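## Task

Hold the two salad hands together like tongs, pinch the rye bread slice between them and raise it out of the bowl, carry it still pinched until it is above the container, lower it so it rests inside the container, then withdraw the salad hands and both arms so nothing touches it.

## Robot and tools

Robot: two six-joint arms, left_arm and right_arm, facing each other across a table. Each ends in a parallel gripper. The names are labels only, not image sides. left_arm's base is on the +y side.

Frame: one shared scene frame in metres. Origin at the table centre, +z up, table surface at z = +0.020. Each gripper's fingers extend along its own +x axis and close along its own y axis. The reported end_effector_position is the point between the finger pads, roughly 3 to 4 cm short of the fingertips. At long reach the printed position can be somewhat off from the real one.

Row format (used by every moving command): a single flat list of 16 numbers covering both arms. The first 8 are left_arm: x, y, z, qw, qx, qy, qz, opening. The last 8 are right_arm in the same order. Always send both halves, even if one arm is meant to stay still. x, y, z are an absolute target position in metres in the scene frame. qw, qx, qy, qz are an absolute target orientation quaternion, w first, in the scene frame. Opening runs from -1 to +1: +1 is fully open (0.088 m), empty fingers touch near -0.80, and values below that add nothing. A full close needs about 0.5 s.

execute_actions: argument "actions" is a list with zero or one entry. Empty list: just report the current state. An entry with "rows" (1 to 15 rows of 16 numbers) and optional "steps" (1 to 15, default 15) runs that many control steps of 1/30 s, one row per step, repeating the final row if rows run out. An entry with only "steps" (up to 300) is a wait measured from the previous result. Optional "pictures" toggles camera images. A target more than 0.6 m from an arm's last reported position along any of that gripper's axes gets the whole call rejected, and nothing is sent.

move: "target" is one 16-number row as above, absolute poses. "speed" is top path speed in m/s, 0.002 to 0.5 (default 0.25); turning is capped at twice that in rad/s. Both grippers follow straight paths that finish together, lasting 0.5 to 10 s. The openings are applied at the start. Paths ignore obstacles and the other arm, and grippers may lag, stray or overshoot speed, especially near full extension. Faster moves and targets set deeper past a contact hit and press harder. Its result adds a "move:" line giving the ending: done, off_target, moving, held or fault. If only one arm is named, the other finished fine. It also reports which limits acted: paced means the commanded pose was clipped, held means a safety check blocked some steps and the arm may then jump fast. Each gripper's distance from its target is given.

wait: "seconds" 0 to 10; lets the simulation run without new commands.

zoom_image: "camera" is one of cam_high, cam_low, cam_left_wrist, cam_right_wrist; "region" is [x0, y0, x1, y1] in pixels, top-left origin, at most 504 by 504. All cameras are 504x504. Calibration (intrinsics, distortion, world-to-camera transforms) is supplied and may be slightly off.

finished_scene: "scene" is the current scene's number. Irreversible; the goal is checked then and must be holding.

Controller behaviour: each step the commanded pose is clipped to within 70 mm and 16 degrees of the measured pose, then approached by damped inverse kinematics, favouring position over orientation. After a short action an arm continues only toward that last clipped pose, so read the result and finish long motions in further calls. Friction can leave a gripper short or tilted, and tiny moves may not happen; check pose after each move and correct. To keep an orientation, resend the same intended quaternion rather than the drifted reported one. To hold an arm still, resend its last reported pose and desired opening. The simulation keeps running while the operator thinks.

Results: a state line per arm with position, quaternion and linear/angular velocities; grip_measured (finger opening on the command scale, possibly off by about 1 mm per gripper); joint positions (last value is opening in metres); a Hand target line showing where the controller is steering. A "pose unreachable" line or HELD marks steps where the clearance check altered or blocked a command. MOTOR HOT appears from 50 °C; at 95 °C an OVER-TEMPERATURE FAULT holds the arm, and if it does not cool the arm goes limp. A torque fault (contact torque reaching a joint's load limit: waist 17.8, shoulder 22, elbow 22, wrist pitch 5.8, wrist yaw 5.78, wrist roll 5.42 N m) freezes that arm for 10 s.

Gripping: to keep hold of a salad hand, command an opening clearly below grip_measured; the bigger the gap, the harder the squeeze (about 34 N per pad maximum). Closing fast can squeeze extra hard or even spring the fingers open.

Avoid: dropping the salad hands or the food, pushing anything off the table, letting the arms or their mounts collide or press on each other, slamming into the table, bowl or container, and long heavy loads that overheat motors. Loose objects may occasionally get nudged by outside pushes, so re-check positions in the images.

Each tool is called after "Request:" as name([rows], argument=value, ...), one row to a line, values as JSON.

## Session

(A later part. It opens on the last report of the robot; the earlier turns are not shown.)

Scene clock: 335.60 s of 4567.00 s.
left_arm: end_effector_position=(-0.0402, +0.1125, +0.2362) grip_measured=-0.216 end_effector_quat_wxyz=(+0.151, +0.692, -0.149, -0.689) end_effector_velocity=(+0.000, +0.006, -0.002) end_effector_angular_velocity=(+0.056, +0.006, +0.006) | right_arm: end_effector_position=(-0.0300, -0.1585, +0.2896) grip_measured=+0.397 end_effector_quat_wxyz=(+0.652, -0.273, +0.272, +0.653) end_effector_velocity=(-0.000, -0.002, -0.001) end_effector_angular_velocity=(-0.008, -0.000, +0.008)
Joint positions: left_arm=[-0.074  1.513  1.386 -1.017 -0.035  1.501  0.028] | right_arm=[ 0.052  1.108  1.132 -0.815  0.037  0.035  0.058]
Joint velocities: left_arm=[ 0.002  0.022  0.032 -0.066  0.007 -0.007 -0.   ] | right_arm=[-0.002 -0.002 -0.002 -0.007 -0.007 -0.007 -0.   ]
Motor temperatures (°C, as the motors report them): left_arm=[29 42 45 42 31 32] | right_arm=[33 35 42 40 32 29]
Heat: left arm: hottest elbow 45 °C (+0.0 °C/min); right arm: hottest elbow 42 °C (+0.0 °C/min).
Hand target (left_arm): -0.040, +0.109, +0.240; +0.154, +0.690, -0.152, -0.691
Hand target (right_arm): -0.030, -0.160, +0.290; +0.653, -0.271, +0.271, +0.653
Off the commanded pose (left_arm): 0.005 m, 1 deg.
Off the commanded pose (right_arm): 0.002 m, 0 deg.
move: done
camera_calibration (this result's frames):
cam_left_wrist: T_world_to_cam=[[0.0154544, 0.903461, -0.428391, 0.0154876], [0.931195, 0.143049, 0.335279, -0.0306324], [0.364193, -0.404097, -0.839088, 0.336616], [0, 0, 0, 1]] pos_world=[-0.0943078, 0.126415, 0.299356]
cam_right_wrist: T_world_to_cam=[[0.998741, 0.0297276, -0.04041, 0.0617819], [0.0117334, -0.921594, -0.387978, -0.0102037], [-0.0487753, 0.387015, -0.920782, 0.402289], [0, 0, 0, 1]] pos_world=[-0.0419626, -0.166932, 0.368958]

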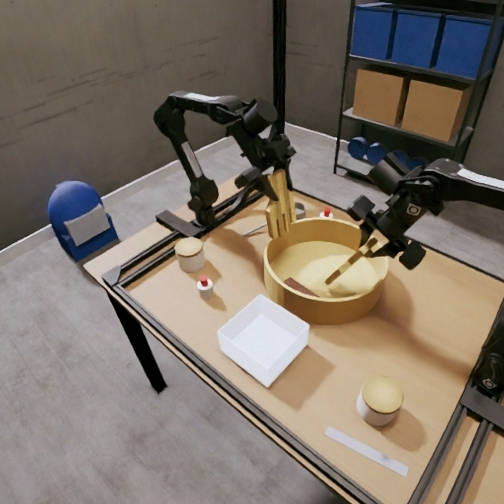

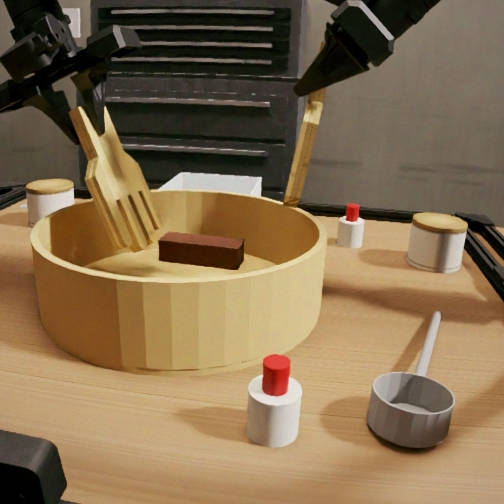

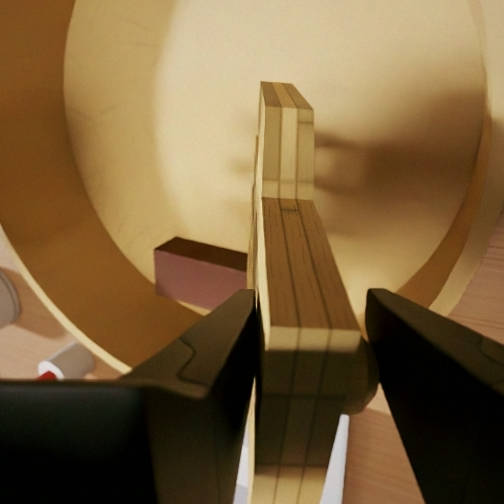

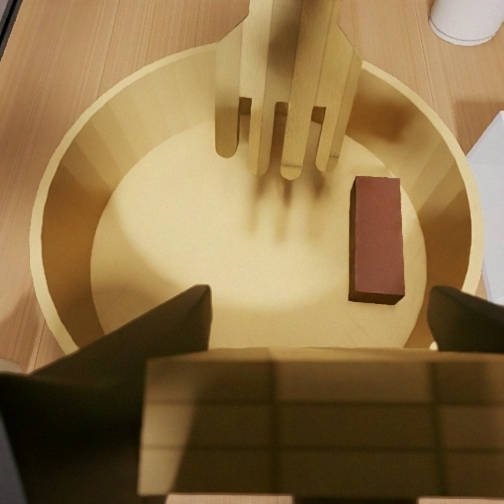

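Request:
move(target=[-0.04,0.11,0.185,0.153,0.69,-0.153,-0.69,-1,-0.03,-0.145,0.228,0.661,-0.25,0.25,0.661,-1], speed=0.06)

Request:
move(target=[-0.04,0.099,0.162,0.153,0.69,-0.153,-0.69,-0.12,-0.03,-0.162,0.178,0.661,-0.25,0.25,0.661,-1], speed=0.04)

Request:
move(target=[-0.04,0.099,0.17,0.153,0.69,-0.153,-0.69,-1,-0.03,-0.162,0.18,0.661,-0.25,0.25,0.661,1], speed=0.04)

Request:
move(target=[-0.04,0.12,0.22,0.153,0.69,-0.153,-0.69,-1,-0.03,-0.20,0.26,0.596,-0.38,0.38,0.596,1], speed=0.1)

Scene clock: 337.67 s of 4567.00 s.
left_arm: end_effector_position=(-0.0405, +0.1072, +0.1906) grip_measured=-0.216 end_effector_quat_wxyz=(+0.158, +0.690, -0.157, -0.688) end_effector_velocity=(-0.000, +0.002, -0.001) end_effector_angular_velocity=(-0.002, -0.003, -0.021) | right_arm: end_effector_position=(-0.0307, -0.1451, +0.2276) grip_measured=+0.397 end_effector_quat_wxyz=(+0.660, -0.253, +0.253, +0.661) end_effector_velocity=(-0.003, +0.000, -0.003) end_effector_angular_velocity=(+0.007, +0.010, +0.019)
Joint positions: left_arm=[-0.074  1.513  1.197 -0.807 -0.035  1.504  0.028] | right_arm=[ 0.052  1.091  0.838 -0.479  0.037  0.035  0.058]
Joint velocities: left_arm=[ 0.002 -0.007 -0.012  0.007  0.007  0.022  0.   ] | right_arm=[-0.002 -0.002 -0.017  0.022 -0.022 -0.007 -0.   ]
Motor temperatures (°C, as the motors report them): left_arm=[29 42 45 42 31 32] | right_arm=[33 35 42 40 32 29]
Heat: left arm: hottest elbow 45 °C (+0.0 °C/min); right arm: hottest elbow 42 °C (+0.0 °C/min).
Hand target (left_arm): -0.040, +0.110, +0.185; +0.153, +0.690, -0.153, -0.690
Hand target (right_arm): -0.030, -0.146, +0.228; +0.661, -0.250, +0.250, +0.661
Off the commanded pose (left_arm): 0.006 m, 1 deg.
Off the commanded pose (right_arm): 0.001 m, 1 deg.
move: done
camera_calibration (this result's frames):
cam_left_wrist: T_world_to_cam=[[0.0174718, 0.894097, -0.447533, 0.00541755], [0.931635, 0.147935, 0.331921, -0.0142376], [0.362975, -0.422737, -0.830387, 0.296654], [0, 0, 0, 1]] pos_world=[-0.0945083, 0.122669, 0.253488]
cam_right_wrist: T_world_to_cam=[[0.998616, 0.0321194, -0.0416376, 0.0601972], [0.0104755, -0.897427, -0.441039, -0.00632272], [-0.0515326, 0.439993, -0.896522, 0.342013], [0, 0, 0, 1]] pos_world=[-0.0424228, -0.158091, 0.30634]

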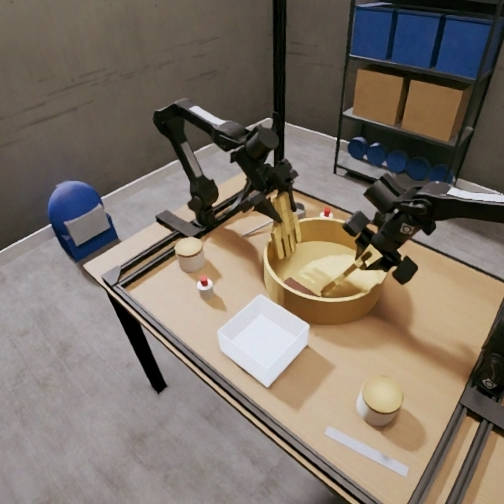

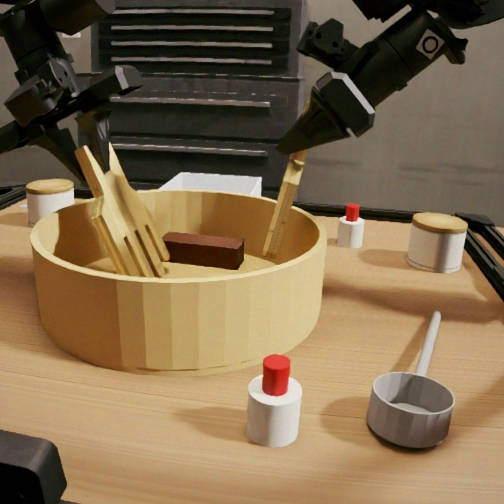

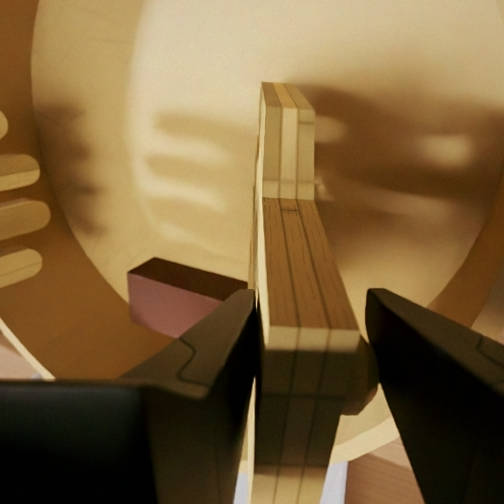

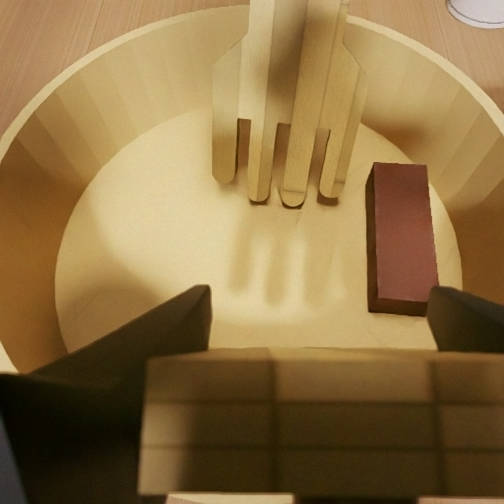

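Scene clock: 339.27 s of 4567.00 s.
left_arm: end_effector_position=(-0.0405, +0.0981, +0.1680) grip_measured=-0.120 end_effector_quat_wxyz=(+0.158, +0.690, -0.158, -0.688) end_effector_velocity=(+0.003, +0.002, -0.002) end_effector_angular_velocity=(+0.011, -0.017, +0.014) | right_arm: end_effector_position=(-0.0314, -0.1588, +0.1841) grip_measured=+0.397 end_effector_quat_wxyz=(+0.661, -0.246, +0.246, +0.665) end_effector_velocity=(-0.000, -0.002, -0.004) end_effector_angular_velocity=(-0.003, -0.001, +0.008)
Joint positions: left_arm=[-0.071  1.558  1.15  -0.714 -0.034  1.507  0.033] | right_arm=[ 0.057  1.034  0.622 -0.298  0.037  0.035  0.058]
Joint velocities: left_arm=[-0.002  0.002 -0.002 -0.007 -0.022 -0.007  0.   ] | right_arm=[-0.002 -0.007 -0.017  0.007 -0.007 -0.007 -0.   ]
Motor temperatures (°C, as the motors report them): left_arm=[29 42 44 42 31 32] | right_arm=[33 35 42 40 32 29]
Heat: left arm: hottest elbow 44 °C (+0.0 °C/min); right arm: hottest elbow 42 °C (+0.0 °C/min).
Hand target (left_arm): -0.040, +0.099, +0.162; +0.153, +0.690, -0.153, -0.690
Hand target (right_arm): -0.030, -0.162, +0.178; +0.661, -0.250, +0.250, +0.661
Off the commanded pose (left_arm): 0.006 m, 1 deg.
Off the commanded pose (right_arm): 0.007 m, 1 deg.
move: done
camera_calibration (this result's frames):
cam_left_wrist: T_world_to_cam=[[0.0176724, 0.893788, -0.448141, 0.00358425], [0.931704, 0.14791, 0.331738, -0.00532682], [0.362788, -0.423397, -0.830132, 0.274038], [0, 0, 0, 1]] pos_world=[-0.0945181, 0.113611, 0.230861]
cam_right_wrist: T_world_to_cam=[[0.998407, 0.037615, -0.0420661, 0.0604246], [0.0140194, -0.887408, -0.460771, -0.0325136], [-0.0546617, 0.459447, -0.886522, 0.310139], [0, 0, 0, 1]] pos_world=[-0.0429197, -0.173618, 0.262505]

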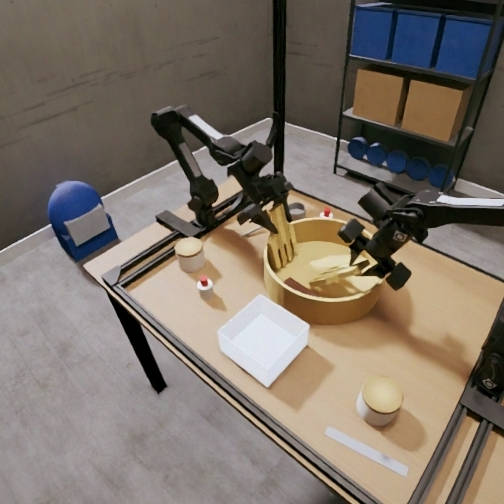

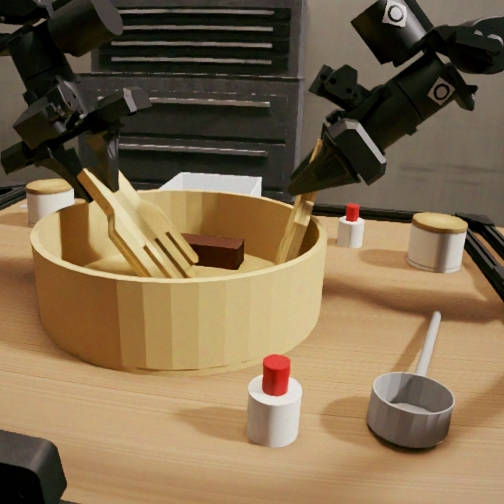

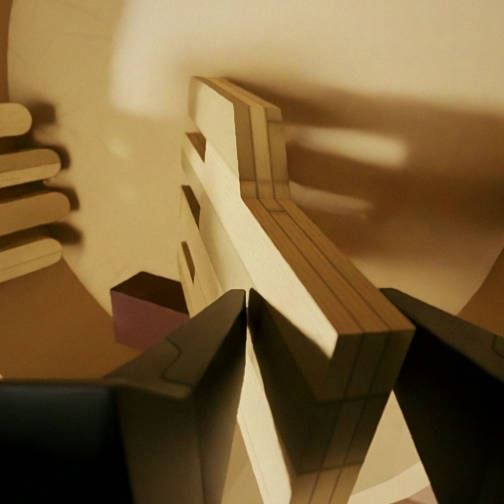

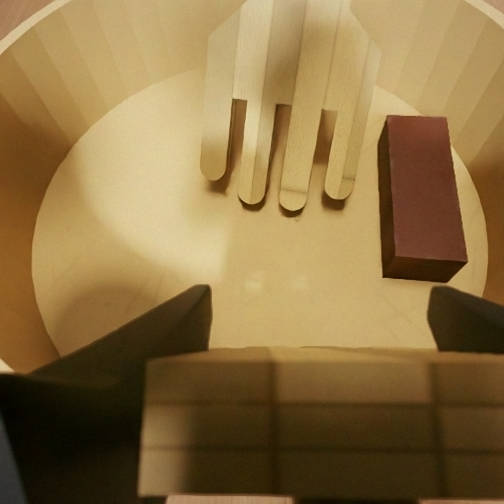

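Scene clock: 340.10 s of 4567.00 s.
left_arm: end_effector_position=(-0.0402, +0.1001, +0.1691) grip_measured=-0.138 end_effector_quat_wxyz=(+0.154, +0.692, -0.154, -0.689) end_effector_velocity=(+0.000, +0.001, +0.001) end_effector_angular_velocity=(+0.002, +0.003, +0.021) | right_arm: end_effector_position=(-0.0312, -0.1596, +0.1832) grip_measured=+1.000 end_effector_quat_wxyz=(+0.660, -0.248, +0.247, +0.664) end_effector_velocity=(-0.002, -0.005, -0.005) end_effector_angular_velocity=(-0.023, +0.019, +0.009)
Joint positions: left_arm=[-0.071  1.558  1.158 -0.734 -0.034  1.507  0.032] | right_arm=[ 0.057  1.034  0.622 -0.304  0.037  0.035  0.088]
Joint velocities: left_arm=[-0.002 -0.002  0.002 -0.007 -0.007 -0.022 -0.   ] | right_arm=[-0.002 -0.007 -0.007 -0.022 -0.022  0.007  0.   ]
Motor temperatures (°C, as the motors report them): left_arm=[29 42 44 42 31 32] | right_arm=[33 35 42 40 32 29]
Heat: left arm: hottest elbow 44 °C (+0.0 °C/min); right arm: hottest elbow 42 °C (+0.0 °C/min).
Hand target (left_arm): -0.040, +0.099, +0.170; +0.153, +0.690, -0.153, -0.690
Hand target (right_arm): -0.030, -0.162, +0.180; +0.661, -0.250, +0.250, +0.661
Off the commanded pose (left_arm): 0.001 m, 0 deg.
Off the commanded pose (right_arm): 0.004 m, 1 deg.
move: done
camera_calibration (this result's frames):
cam_left_wrist: T_world_to_cam=[[0.0180846, 0.899013, -0.437548, 0.0000155779], [0.931364, 0.144015, 0.334397, -0.00630513], [0.363641, -0.413564, -0.834704, 0.275484], [0, 0, 0, 1]] pos_world=[-0.0943051, 0.114824, 0.232063]
cam_right_wrist: T_world_to_cam=[[0.998461, 0.0368173, -0.0414644, 0.0600228], [0.0138735, -0.889848, -0.456046, -0.0348519], [-0.0536874, 0.45477, -0.88899, 0.309453], [0, 0, 0, 1]] pos_world=[-0.0428332, -0.173952, 0.261695]

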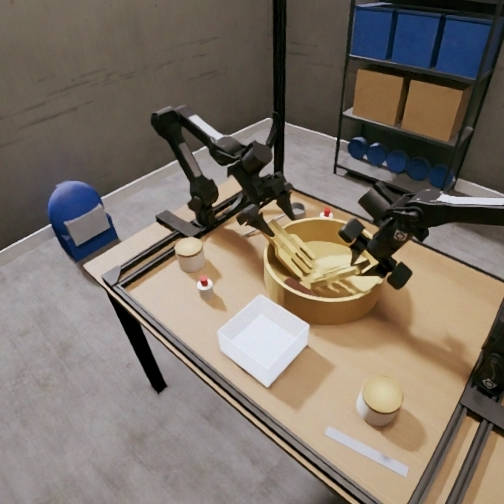

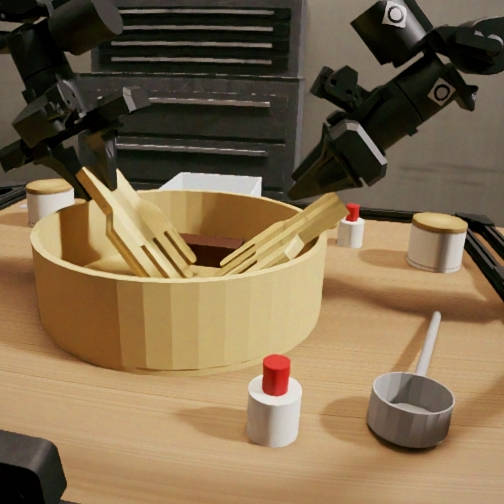

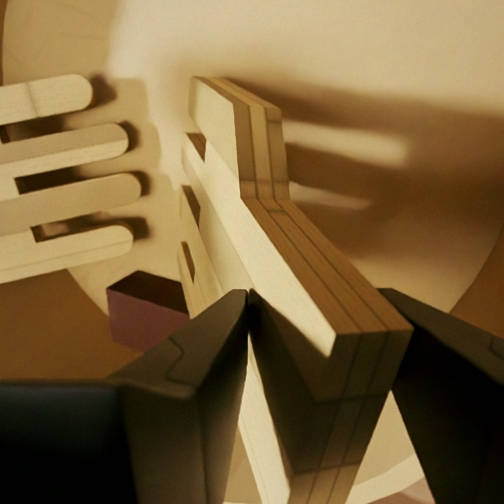

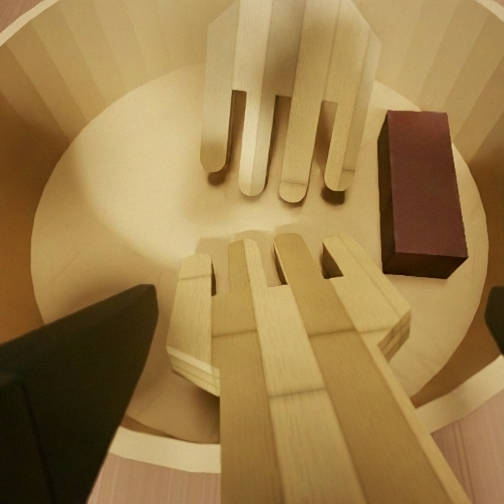

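Scene clock: 342.60 s of 4567.00 s.
left_arm: end_effector_position=(-0.0388, +0.1216, +0.2103) grip_measured=-0.143 end_effector_quat_wxyz=(+0.143, +0.695, -0.143, -0.690) end_effector_velocity=(-0.001, +0.008, -0.003) end_effector_angular_velocity=(+0.036, -0.012, -0.011) | right_arm: end_effector_position=(-0.0305, -0.2005, +0.2588) grip_measured=+1.000 end_effector_quat_wxyz=(+0.596, -0.382, +0.377, +0.597) end_effector_velocity=(-0.000, -0.008, -0.001) end_effector_angular_velocity=(-0.042, +0.001, +0.007)
Joint positions: left_arm=[-0.071  1.487  1.267 -0.944 -0.034  1.507  0.032] | right_arm=[ 0.057  1.191  1.227 -1.17   0.027  0.044  0.088]
Joint velocities: left_arm=[-0.007 -0.002 -0.002 -0.037 -0.007  0.007 -0.   ] | right_arm=[-0.002  0.002  0.012 -0.051 -0.007 -0.007  0.   ]
Motor temperatures (°C, as the motors report them): left_arm=[29 43 45 42 31 32] | right_arm=[33 35 42 40 32 29]
Heat: left arm: hottest elbow 45 °C (+1.0 °C/min); right arm: hottest elbow 42 °C (+0.0 °C/min).
Hand target (left_arm): -0.040, +0.120, +0.220; +0.153, +0.690, -0.153, -0.690
Hand target (right_arm): -0.030, -0.199, +0.260; +0.596, -0.381, +0.379, +0.596
Off the commanded pose (left_arm): 0.010 m, 2 deg.
Off the commanded pose (right_arm): 0.001 m, 0 deg.
move: off_target (left_arm)
camera_calibration (this result's frames):
cam_left_wrist: T_world_to_cam=[[0.0193616, 0.912062, -0.409595, -0.00869852], [0.930674, 0.133255, 0.340718, -0.0245292], [0.365336, -0.387796, -0.846253, 0.317615], [0, 0, 0, 1]] pos_world=[-0.0930393, 0.134372, 0.273577]
cam_right_wrist: T_world_to_cam=[[0.998914, 0.0181019, -0.0429287, 0.060542], [0.0157061, -0.998335, -0.0555039, -0.16215], [-0.0438619, 0.0547694, -0.997535, 0.343575], [0, 0, 0, 1]] pos_world=[-0.0428596, -0.181794, 0.336327]

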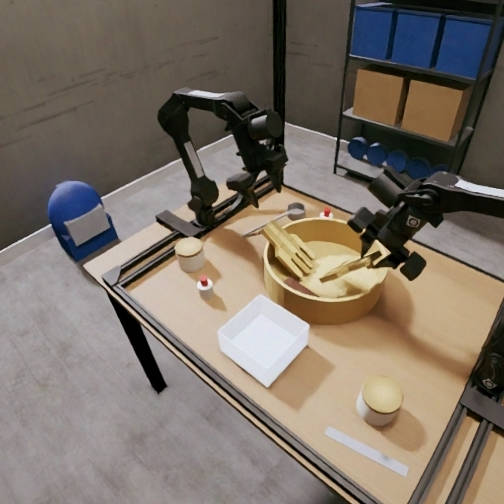

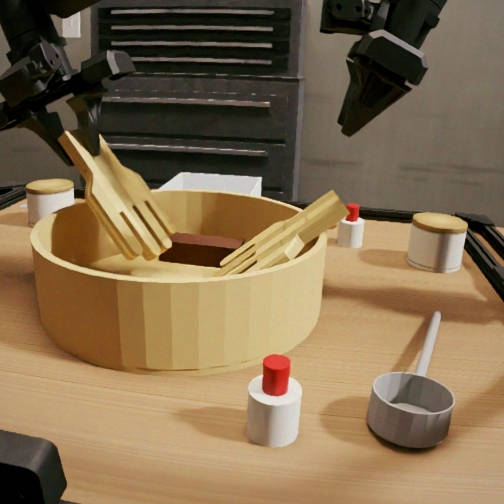

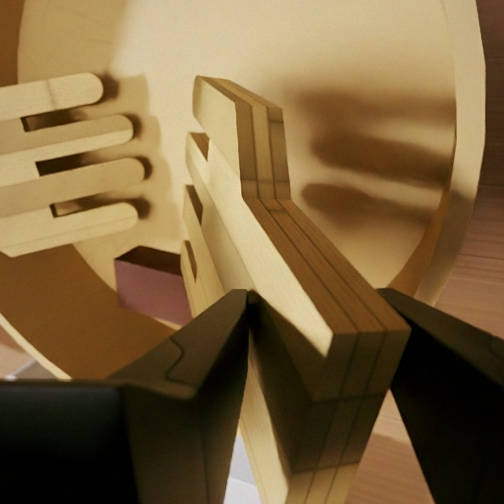

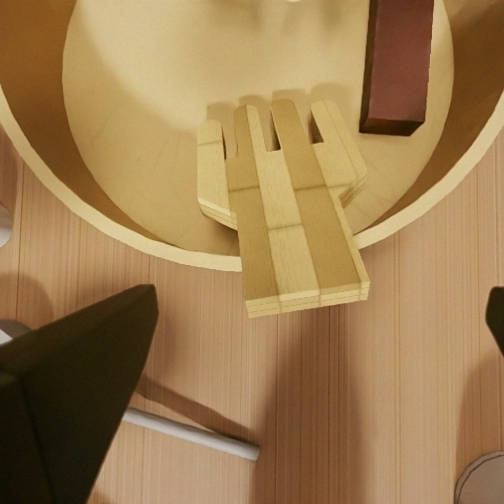

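Request:
move(target=[-0.04,0.12,0.22,0.153,0.69,-0.153,-0.69,-1,-0.014,-0.25,0.182,0.241,-0.612,-0.353,0.664,0.3], speed=0.4)

Request:
move(target=[-0.04,0.12,0.22,0.153,0.69,-0.153,-0.69,-1,-0.020,-0.215,0.150,0.241,-0.612,-0.353,0.664,0.3], speed=0.05)

Scene clock: 346.33 s of 4567.00 s.
left_arm: end_effector_position=(-0.0388, +0.1217, +0.2109) grip_measured=-0.153 end_effector_quat_wxyz=(+0.144, +0.695, -0.144, -0.690) end_effector_velocity=(+0.001, +0.005, -0.000) end_effector_angular_velocity=(+0.016, +0.001, +0.021) | right_arm: end_effector_position=(-0.0141, -0.2499, +0.1855) grip_measured=+0.300 end_effector_quat_wxyz=(+0.244, -0.612, -0.353, +0.665) end_effector_velocity=(+0.001, +0.000, -0.001) end_effector_angular_velocity=(+0.011, -0.014, +0.018)
Joint positions: left_arm=[-0.071  1.486  1.268 -0.945 -0.034  1.507  0.031] | right_arm=[-0.267  0.577  0.502 -0.67  -0.333 -1.861  0.054]
Joint velocities: left_arm=[-0.002 -0.007 -0.002 -0.022 -0.007 -0.022 -0.   ] | right_arm=[-0.022 -0.002 -0.007  0.007 -0.022 -0.037 -0.   ]
Motor temperatures (°C, as the motors report them): left_arm=[29 43 45 41 31 32] | right_arm=[33 35 42 40 32 29]
Heat: left arm: hottest elbow 45 °C (+1.0 °C/min); right arm: hottest elbow 42 °C (+0.0 °C/min).
Hand target (left_arm): -0.040, +0.120, +0.220; +0.153, +0.690, -0.153, -0.690
Hand target (right_arm): -0.014, -0.251, +0.182; -0.242, +0.611, +0.352, -0.666
Off the commanded pose (left_arm): 0.009 m, 2 deg.
Off the commanded pose (right_arm): 0.004 m, 0 deg.
move: off_target (left_arm)
camera_calibration (this result's frames):
cam_left_wrist: T_world_to_cam=[[0.0193169, 0.911438, -0.410985, -0.00815276], [0.930711, 0.133773, 0.340413, -0.0247781], [0.365244, -0.389084, -0.845701, 0.318262], [0, 0, 0, 1]] pos_world=[-0.0930247, 0.134576, 0.274239]
cam_right_wrist: T_world_to_cam=[[-0.104422, 0.670685, 0.734355, 0.0452407], [0.962498, -0.117749, 0.244402, -0.0380013], [0.250386, 0.732336, -0.633238, 0.379714], [0, 0, 0, 1]] pos_world=[-0.0537748, -0.312895, 0.216514]

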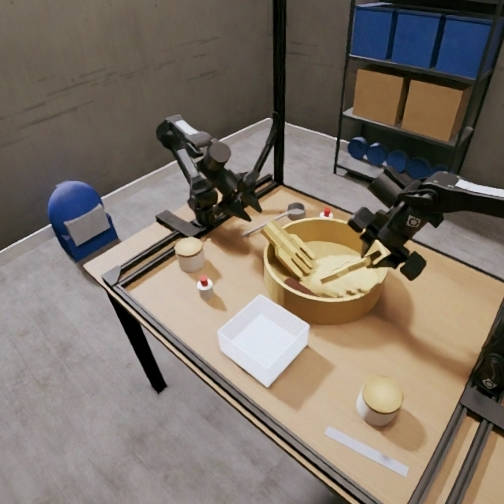

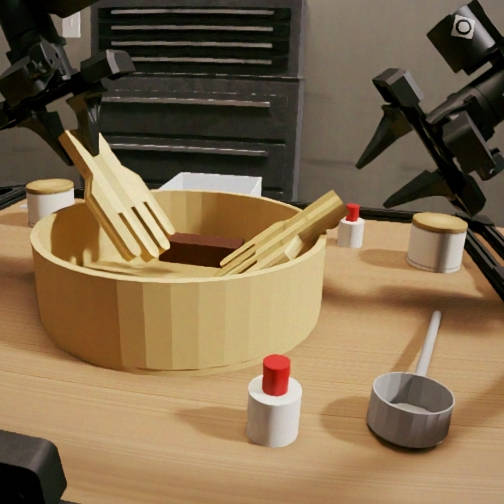

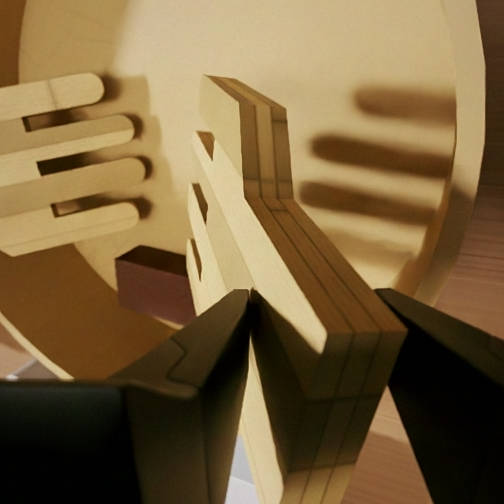

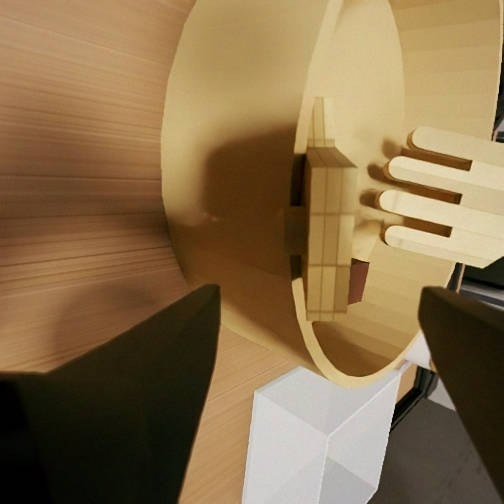

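Scene clock: 347.73 s of 4567.00 s.
left_arm: end_effector_position=(-0.0388, +0.1217, +0.2109) grip_measured=-0.157 end_effector_quat_wxyz=(+0.143, +0.695, -0.144, -0.690) end_effector_velocity=(+0.000, -0.001, +0.002) end_effector_angular_velocity=(-0.013, -0.003, +0.007) | right_arm: end_effector_position=(-0.0194, -0.2143, +0.1549) grip_measured=+0.300 end_effector_quat_wxyz=(+0.244, -0.612, -0.358, +0.662) end_effector_velocity=(-0.003, -0.000, -0.004) end_effector_angular_velocity=(-0.010, +0.001, +0.018)
Joint positions: left_arm=[-0.071  1.486  1.268 -0.945 -0.034  1.507  0.031] | right_arm=[-0.158  0.76   0.402 -0.357 -0.253 -1.791  0.054]
Joint velocities: left_arm=[-0.002 -0.007 -0.002  0.007 -0.007 -0.007  0.   ] | right_arm=[ 0.007  0.012 -0.007  0.007 -0.007 -0.007 -0.   ]
Motor temperatures (°C, as the motors report them): left_arm=[29 43 45 41 31 32] | right_arm=[33 35 42 40 32 29]
Heat: left arm: hottest elbow 45 °C (+1.0 °C/min); right arm: hottest elbow 42 °C (+0.0 °C/min).
Hand target (left_arm): -0.040, +0.120, +0.220; +0.153, +0.690, -0.153, -0.690
Hand target (right_arm): -0.020, -0.215, +0.150; -0.241, +0.613, +0.353, -0.664
Off the commanded pose (left_arm): 0.009 m, 2 deg.
Off the commanded pose (right_arm): 0.005 m, 1 deg.
move: off_target (left_arm)
camera_calibration (this result's frames):
cam_left_wrist: T_world_to_cam=[[0.0193281, 0.911594, -0.410637, -0.00832772], [0.930702, 0.133644, 0.340489, -0.0247828], [0.365267, -0.388762, -0.845839, 0.318253], [0, 0, 0, 1]] pos_world=[-0.093021, 0.134628, 0.274209]
cam_right_wrist: T_world_to_cam=[[-0.111905, 0.663233, 0.739999, 0.040757], [0.96174, -0.115112, 0.248608, -0.0213677], [0.250068, 0.739507, -0.624976, 0.335846], [0, 0, 0, 1]] pos_world=[-0.0588732, -0.277852, 0.185048]

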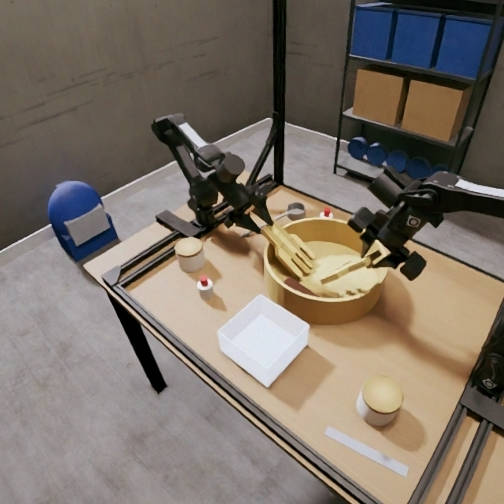

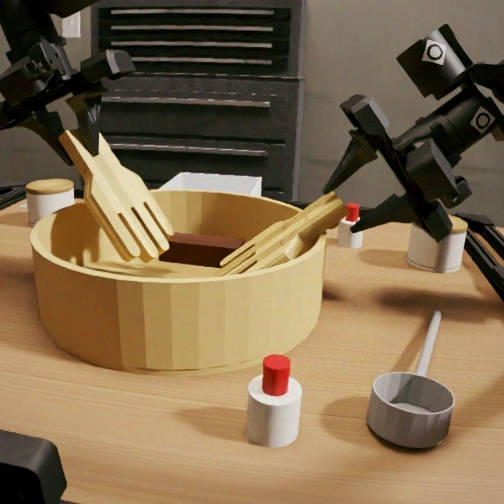

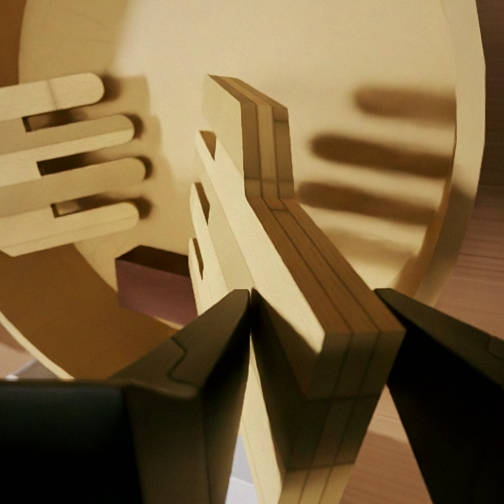

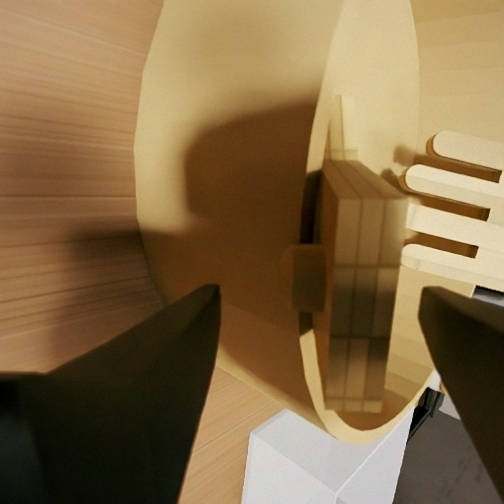

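Request:
move(target=[-0.04,0.12,0.22,0.153,0.69,-0.153,-0.69,-1,-0.03,-0.187,0.136,0.241,-0.612,-0.353,0.664,0.2], speed=0.03)

Request:
move(target=[-0.04,0.12,0.22,0.153,0.69,-0.153,-0.69,-1,-0.03,-0.185,0.141,0.241,-0.612,-0.353,0.664,-1], speed=0.03)

Request:
move(target=[-0.02,0.10,0.24,0.093,0.70,-0.093,-0.70,-1,-0.02,-0.155,0.235,0.153,-0.69,-0.153,0.69,-1], speed=0.08)

Scene clock: 349.70 s of 4567.00 s.
left_arm: end_effector_position=(-0.0388, +0.1217, +0.2109) grip_measured=-0.163 end_effector_quat_wxyz=(+0.143, +0.695, -0.144, -0.690) end_effector_velocity=(-0.003, +0.005, -0.002) end_effector_angular_velocity=(+0.022, +0.002, -0.017) | right_arm: end_effector_position=(-0.0294, -0.1858, +0.1407) grip_measured=+0.200 end_effector_quat_wxyz=(+0.244, -0.611, -0.358, +0.662) end_effector_velocity=(+0.002, -0.001, -0.007) end_effector_angular_velocity=(-0.028, +0.003, -0.013)
Joint positions: left_arm=[-0.071  1.486  1.268 -0.945 -0.034  1.507  0.031] | right_arm=[-0.068  0.946  0.397 -0.153 -0.186 -1.731  0.049]
Joint velocities: left_arm=[-0.007 -0.002 -0.002 -0.022  0.007  0.007 -0.   ] | right_arm=[-0.002  0.017 -0.002 -0.007  0.007  0.007 -0.   ]
Motor temperatures (°C, as the motors report them): left_arm=[29 43 45 41 31 32] | right_arm=[33 34 42 40 32 29]
Heat: left arm: hottest elbow 45 °C (+1.0 °C/min); right arm: hottest elbow 42 °C (-1.0 °C/min).
Hand target (left_arm): -0.040, +0.120, +0.220; +0.153, +0.690, -0.153, -0.690
Hand target (right_arm): -0.030, -0.187, +0.136; -0.241, +0.613, +0.354, -0.664
Off the commanded pose (left_arm): 0.009 m, 2 deg.
Off the commanded pose (right_arm): 0.005 m, 1 deg.
move: off_target (left_arm)
camera_calibration (this result's frames):
cam_left_wrist: T_world_to_cam=[[0.0193281, 0.911594, -0.410637, -0.00832772], [0.930702, 0.133644, 0.340489, -0.0247828], [0.365267, -0.388762, -0.845839, 0.318253], [0, 0, 0, 1]] pos_world=[-0.093021, 0.134628, 0.274209]
cam_right_wrist: T_world_to_cam=[[-0.111943, 0.6632, 0.740024, 0.0311835], [0.96202, -0.114255, 0.247918, -0.00465051], [0.24897, 0.73967, -0.625222, 0.308391], [0, 0, 0, 1]] pos_world=[-0.0688154, -0.24932, 0.170889]

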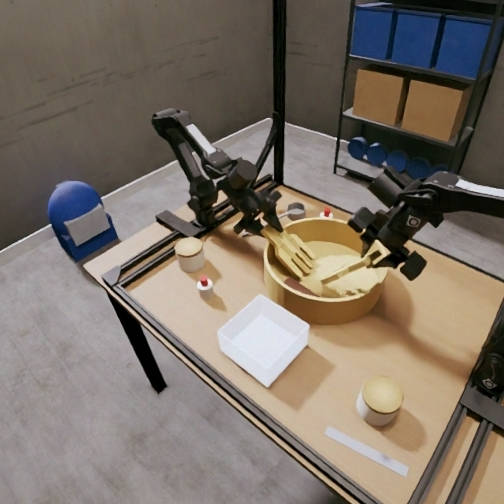

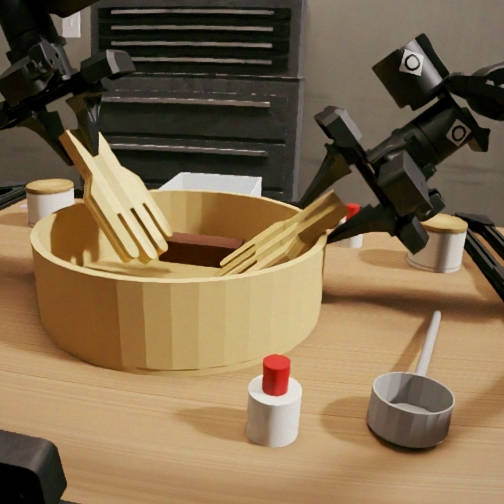

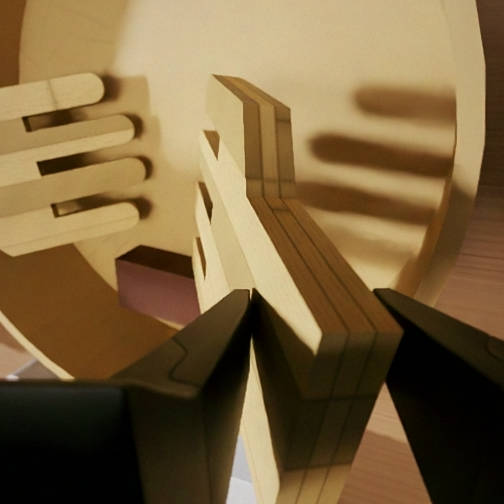

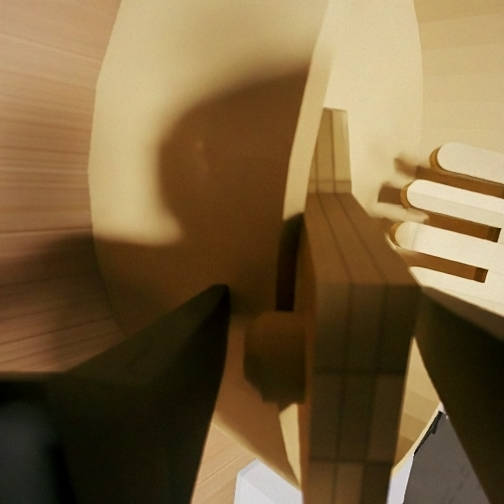

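Scene clock: 350.40 s of 4567.00 s.
left_arm: end_effector_position=(-0.0388, +0.1217, +0.2110) grip_measured=-0.165 end_effector_quat_wxyz=(+0.144, +0.695, -0.144, -0.690) end_effector_velocity=(+0.002, -0.001, +0.001) end_effector_angular_velocity=(-0.009, -0.017, +0.013) | right_arm: end_effector_position=(-0.0286, -0.1894, +0.1361) grip_measured=-0.113 end_effector_quat_wxyz=(+0.238, -0.616, -0.348, +0.666) end_effector_velocity=(+0.001, -0.004, -0.005) end_effector_angular_velocity=(-0.026, +0.001, +0.003)
Joint positions: left_arm=[-0.071  1.486  1.268 -0.945 -0.034  1.507  0.031] | right_arm=[-0.069  0.946  0.395 -0.176 -0.18  -1.729  0.033]
Joint velocities: left_arm=[-0.002 -0.002 -0.002  0.007 -0.022 -0.007 -0.001] | right_arm=[-0.007  0.002 -0.002 -0.022 -0.007 -0.007 -0.   ]
Motor temperatures (°C, as the motors report them): left_arm=[29 43 45 41 31 32] | right_arm=[33 34 42 40 32 29]
Heat: left arm: hottest elbow 45 °C (+1.0 °C/min); right arm: hottest elbow 42 °C (-1.0 °C/min).
Hand target (left_arm): -0.040, +0.120, +0.220; +0.153, +0.690, -0.153, -0.690
Hand target (right_arm): -0.030, -0.185, +0.141; -0.241, +0.613, +0.353, -0.665
Off the commanded pose (left_arm): 0.009 m, 2 deg.
Off the commanded pose (right_arm): 0.007 m, 1 deg.
move: off_target (left_arm)
camera_calibration (this result's frames):
cam_left_wrist: T_world_to_cam=[[0.0193169, 0.911438, -0.410985, -0.00811516], [0.930711, 0.133773, 0.340413, -0.0248112], [0.365244, -0.389084, -0.845701, 0.318344], [0, 0, 0, 1]] pos_world=[-0.0930246, 0.134578, 0.274335]
cam_right_wrist: T_world_to_cam=[[-0.107782, 0.68238, 0.723008, 0.0431191], [0.961284, -0.113982, 0.250879, -0.00502844], [0.253605, 0.722056, -0.643676, 0.307349], [0, 0, 0, 1]] pos_world=[-0.0684639, -0.25192, 0.167919]

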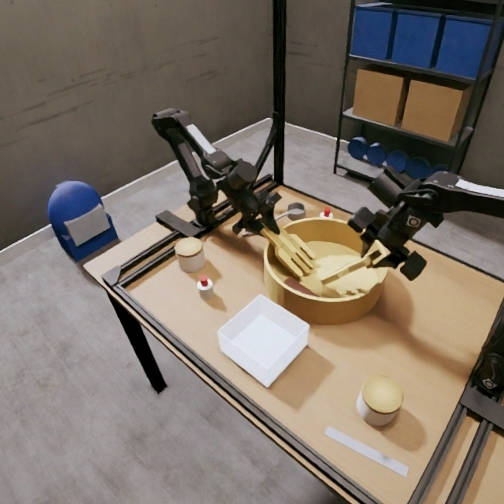

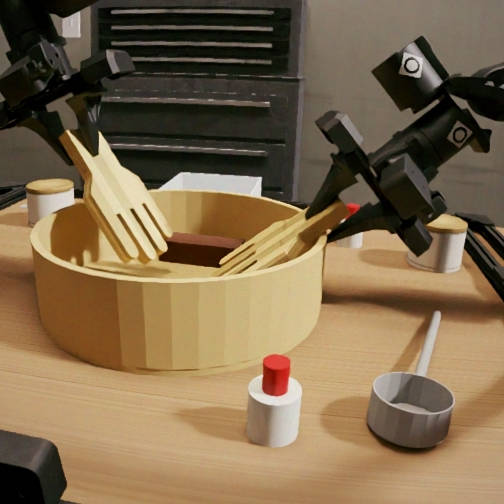

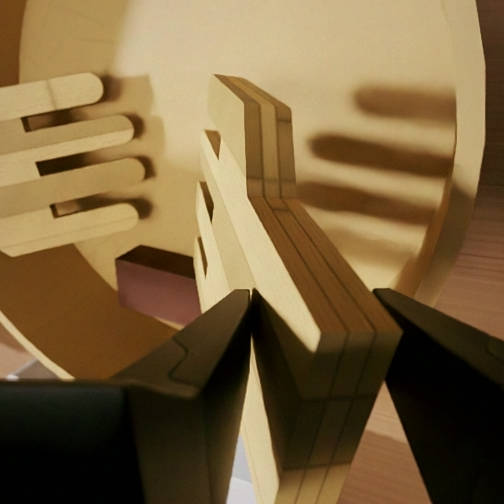

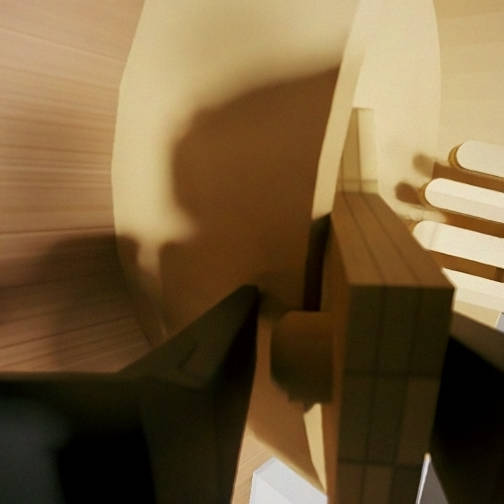

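Scene clock: 353.60 s of 4567.00 s.
left_arm: end_effector_position=(-0.0204, +0.1026, +0.2376) grip_measured=-0.174 end_effector_quat_wxyz=(+0.091, +0.703, -0.090, -0.700) end_effector_velocity=(+0.002, -0.001, +0.001) end_effector_angular_velocity=(+0.002, -0.019, +0.010) | right_arm: end_effector_position=(-0.0195, -0.1568, +0.2314) grip_measured=-0.169 end_effector_quat_wxyz=(+0.150, -0.690, -0.152, +0.691) end_effector_velocity=(+0.002, +0.000, -0.001) end_effector_angular_velocity=(-0.022, -0.004, -0.012)
Joint positions: left_arm=[-0.004  1.688  1.623 -1.248 -0.006  1.567  0.03 ] | right_arm=[-0.003  1.338  1.218 -1.02  -0.003 -1.576  0.031]
Joint velocities: left_arm=[-0.002  0.007  0.012 -0.007 -0.022 -0.007 -0.   ] | right_arm=[-0.002  0.017  0.017 -0.022  0.007  0.007 -0.   ]
Motor temperatures (°C, as the motors report them): left_arm=[29 43 45 41 31 32] | right_arm=[33 34 42 40 32 29]
Heat: left arm: hottest elbow 45 °C (+1.0 °C/min); right arm: hottest elbow 42 °C (-1.0 °C/min).
Hand target (left_arm): -0.020, +0.100, +0.240; +0.094, +0.701, -0.093, -0.701
Hand target (right_arm): -0.020, -0.154, +0.235; -0.153, +0.691, +0.154, -0.690
Off the commanded pose (left_arm): 0.004 m, 0 deg.
Off the commanded pose (right_arm): 0.004 m, 0 deg.
move: done
camera_calibration (this result's frames):
cam_left_wrist: T_world_to_cam=[[0.0170435, 0.963185, -0.268297, -0.019422], [0.931146, 0.0824651, 0.3552, -0.0467329], [0.364249, -0.255878, -0.89546, 0.324803], [0, 0, 0, 1]] pos_world=[-0.0744631, 0.105671, 0.302237]
cam_right_wrist: T_world_to_cam=[[0.00707576, 0.928383, 0.371558, 0.0751414], [0.928384, -0.14416, 0.342521, -0.0605691], [0.371554, 0.342525, -0.862916, 0.336321], [0, 0, 0, 1]] pos_world=[-0.0692617, -0.19369, 0.283044]

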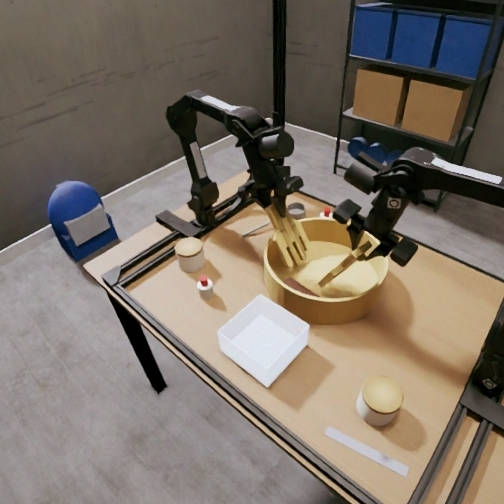

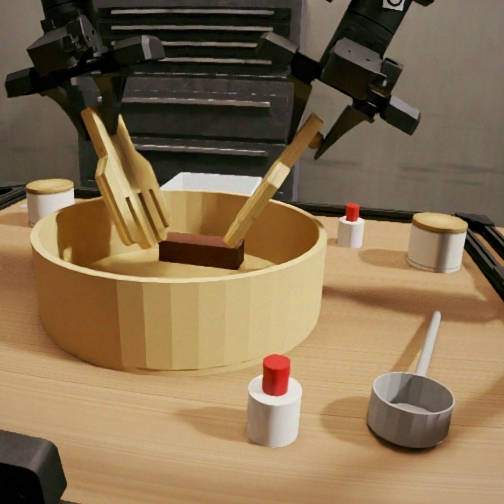

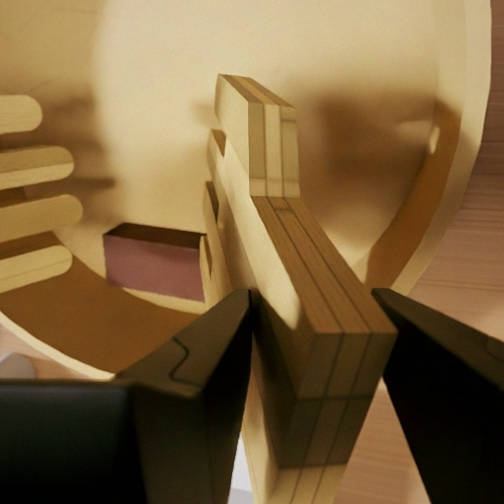

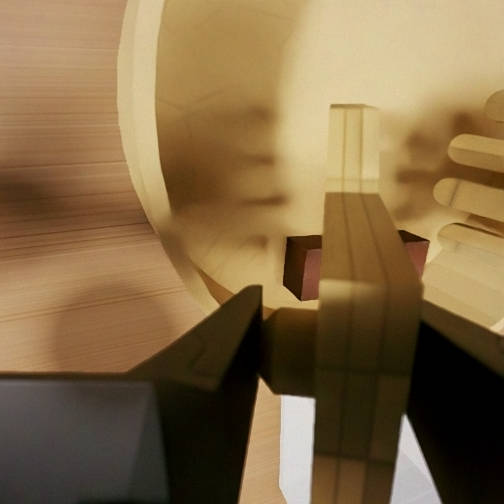

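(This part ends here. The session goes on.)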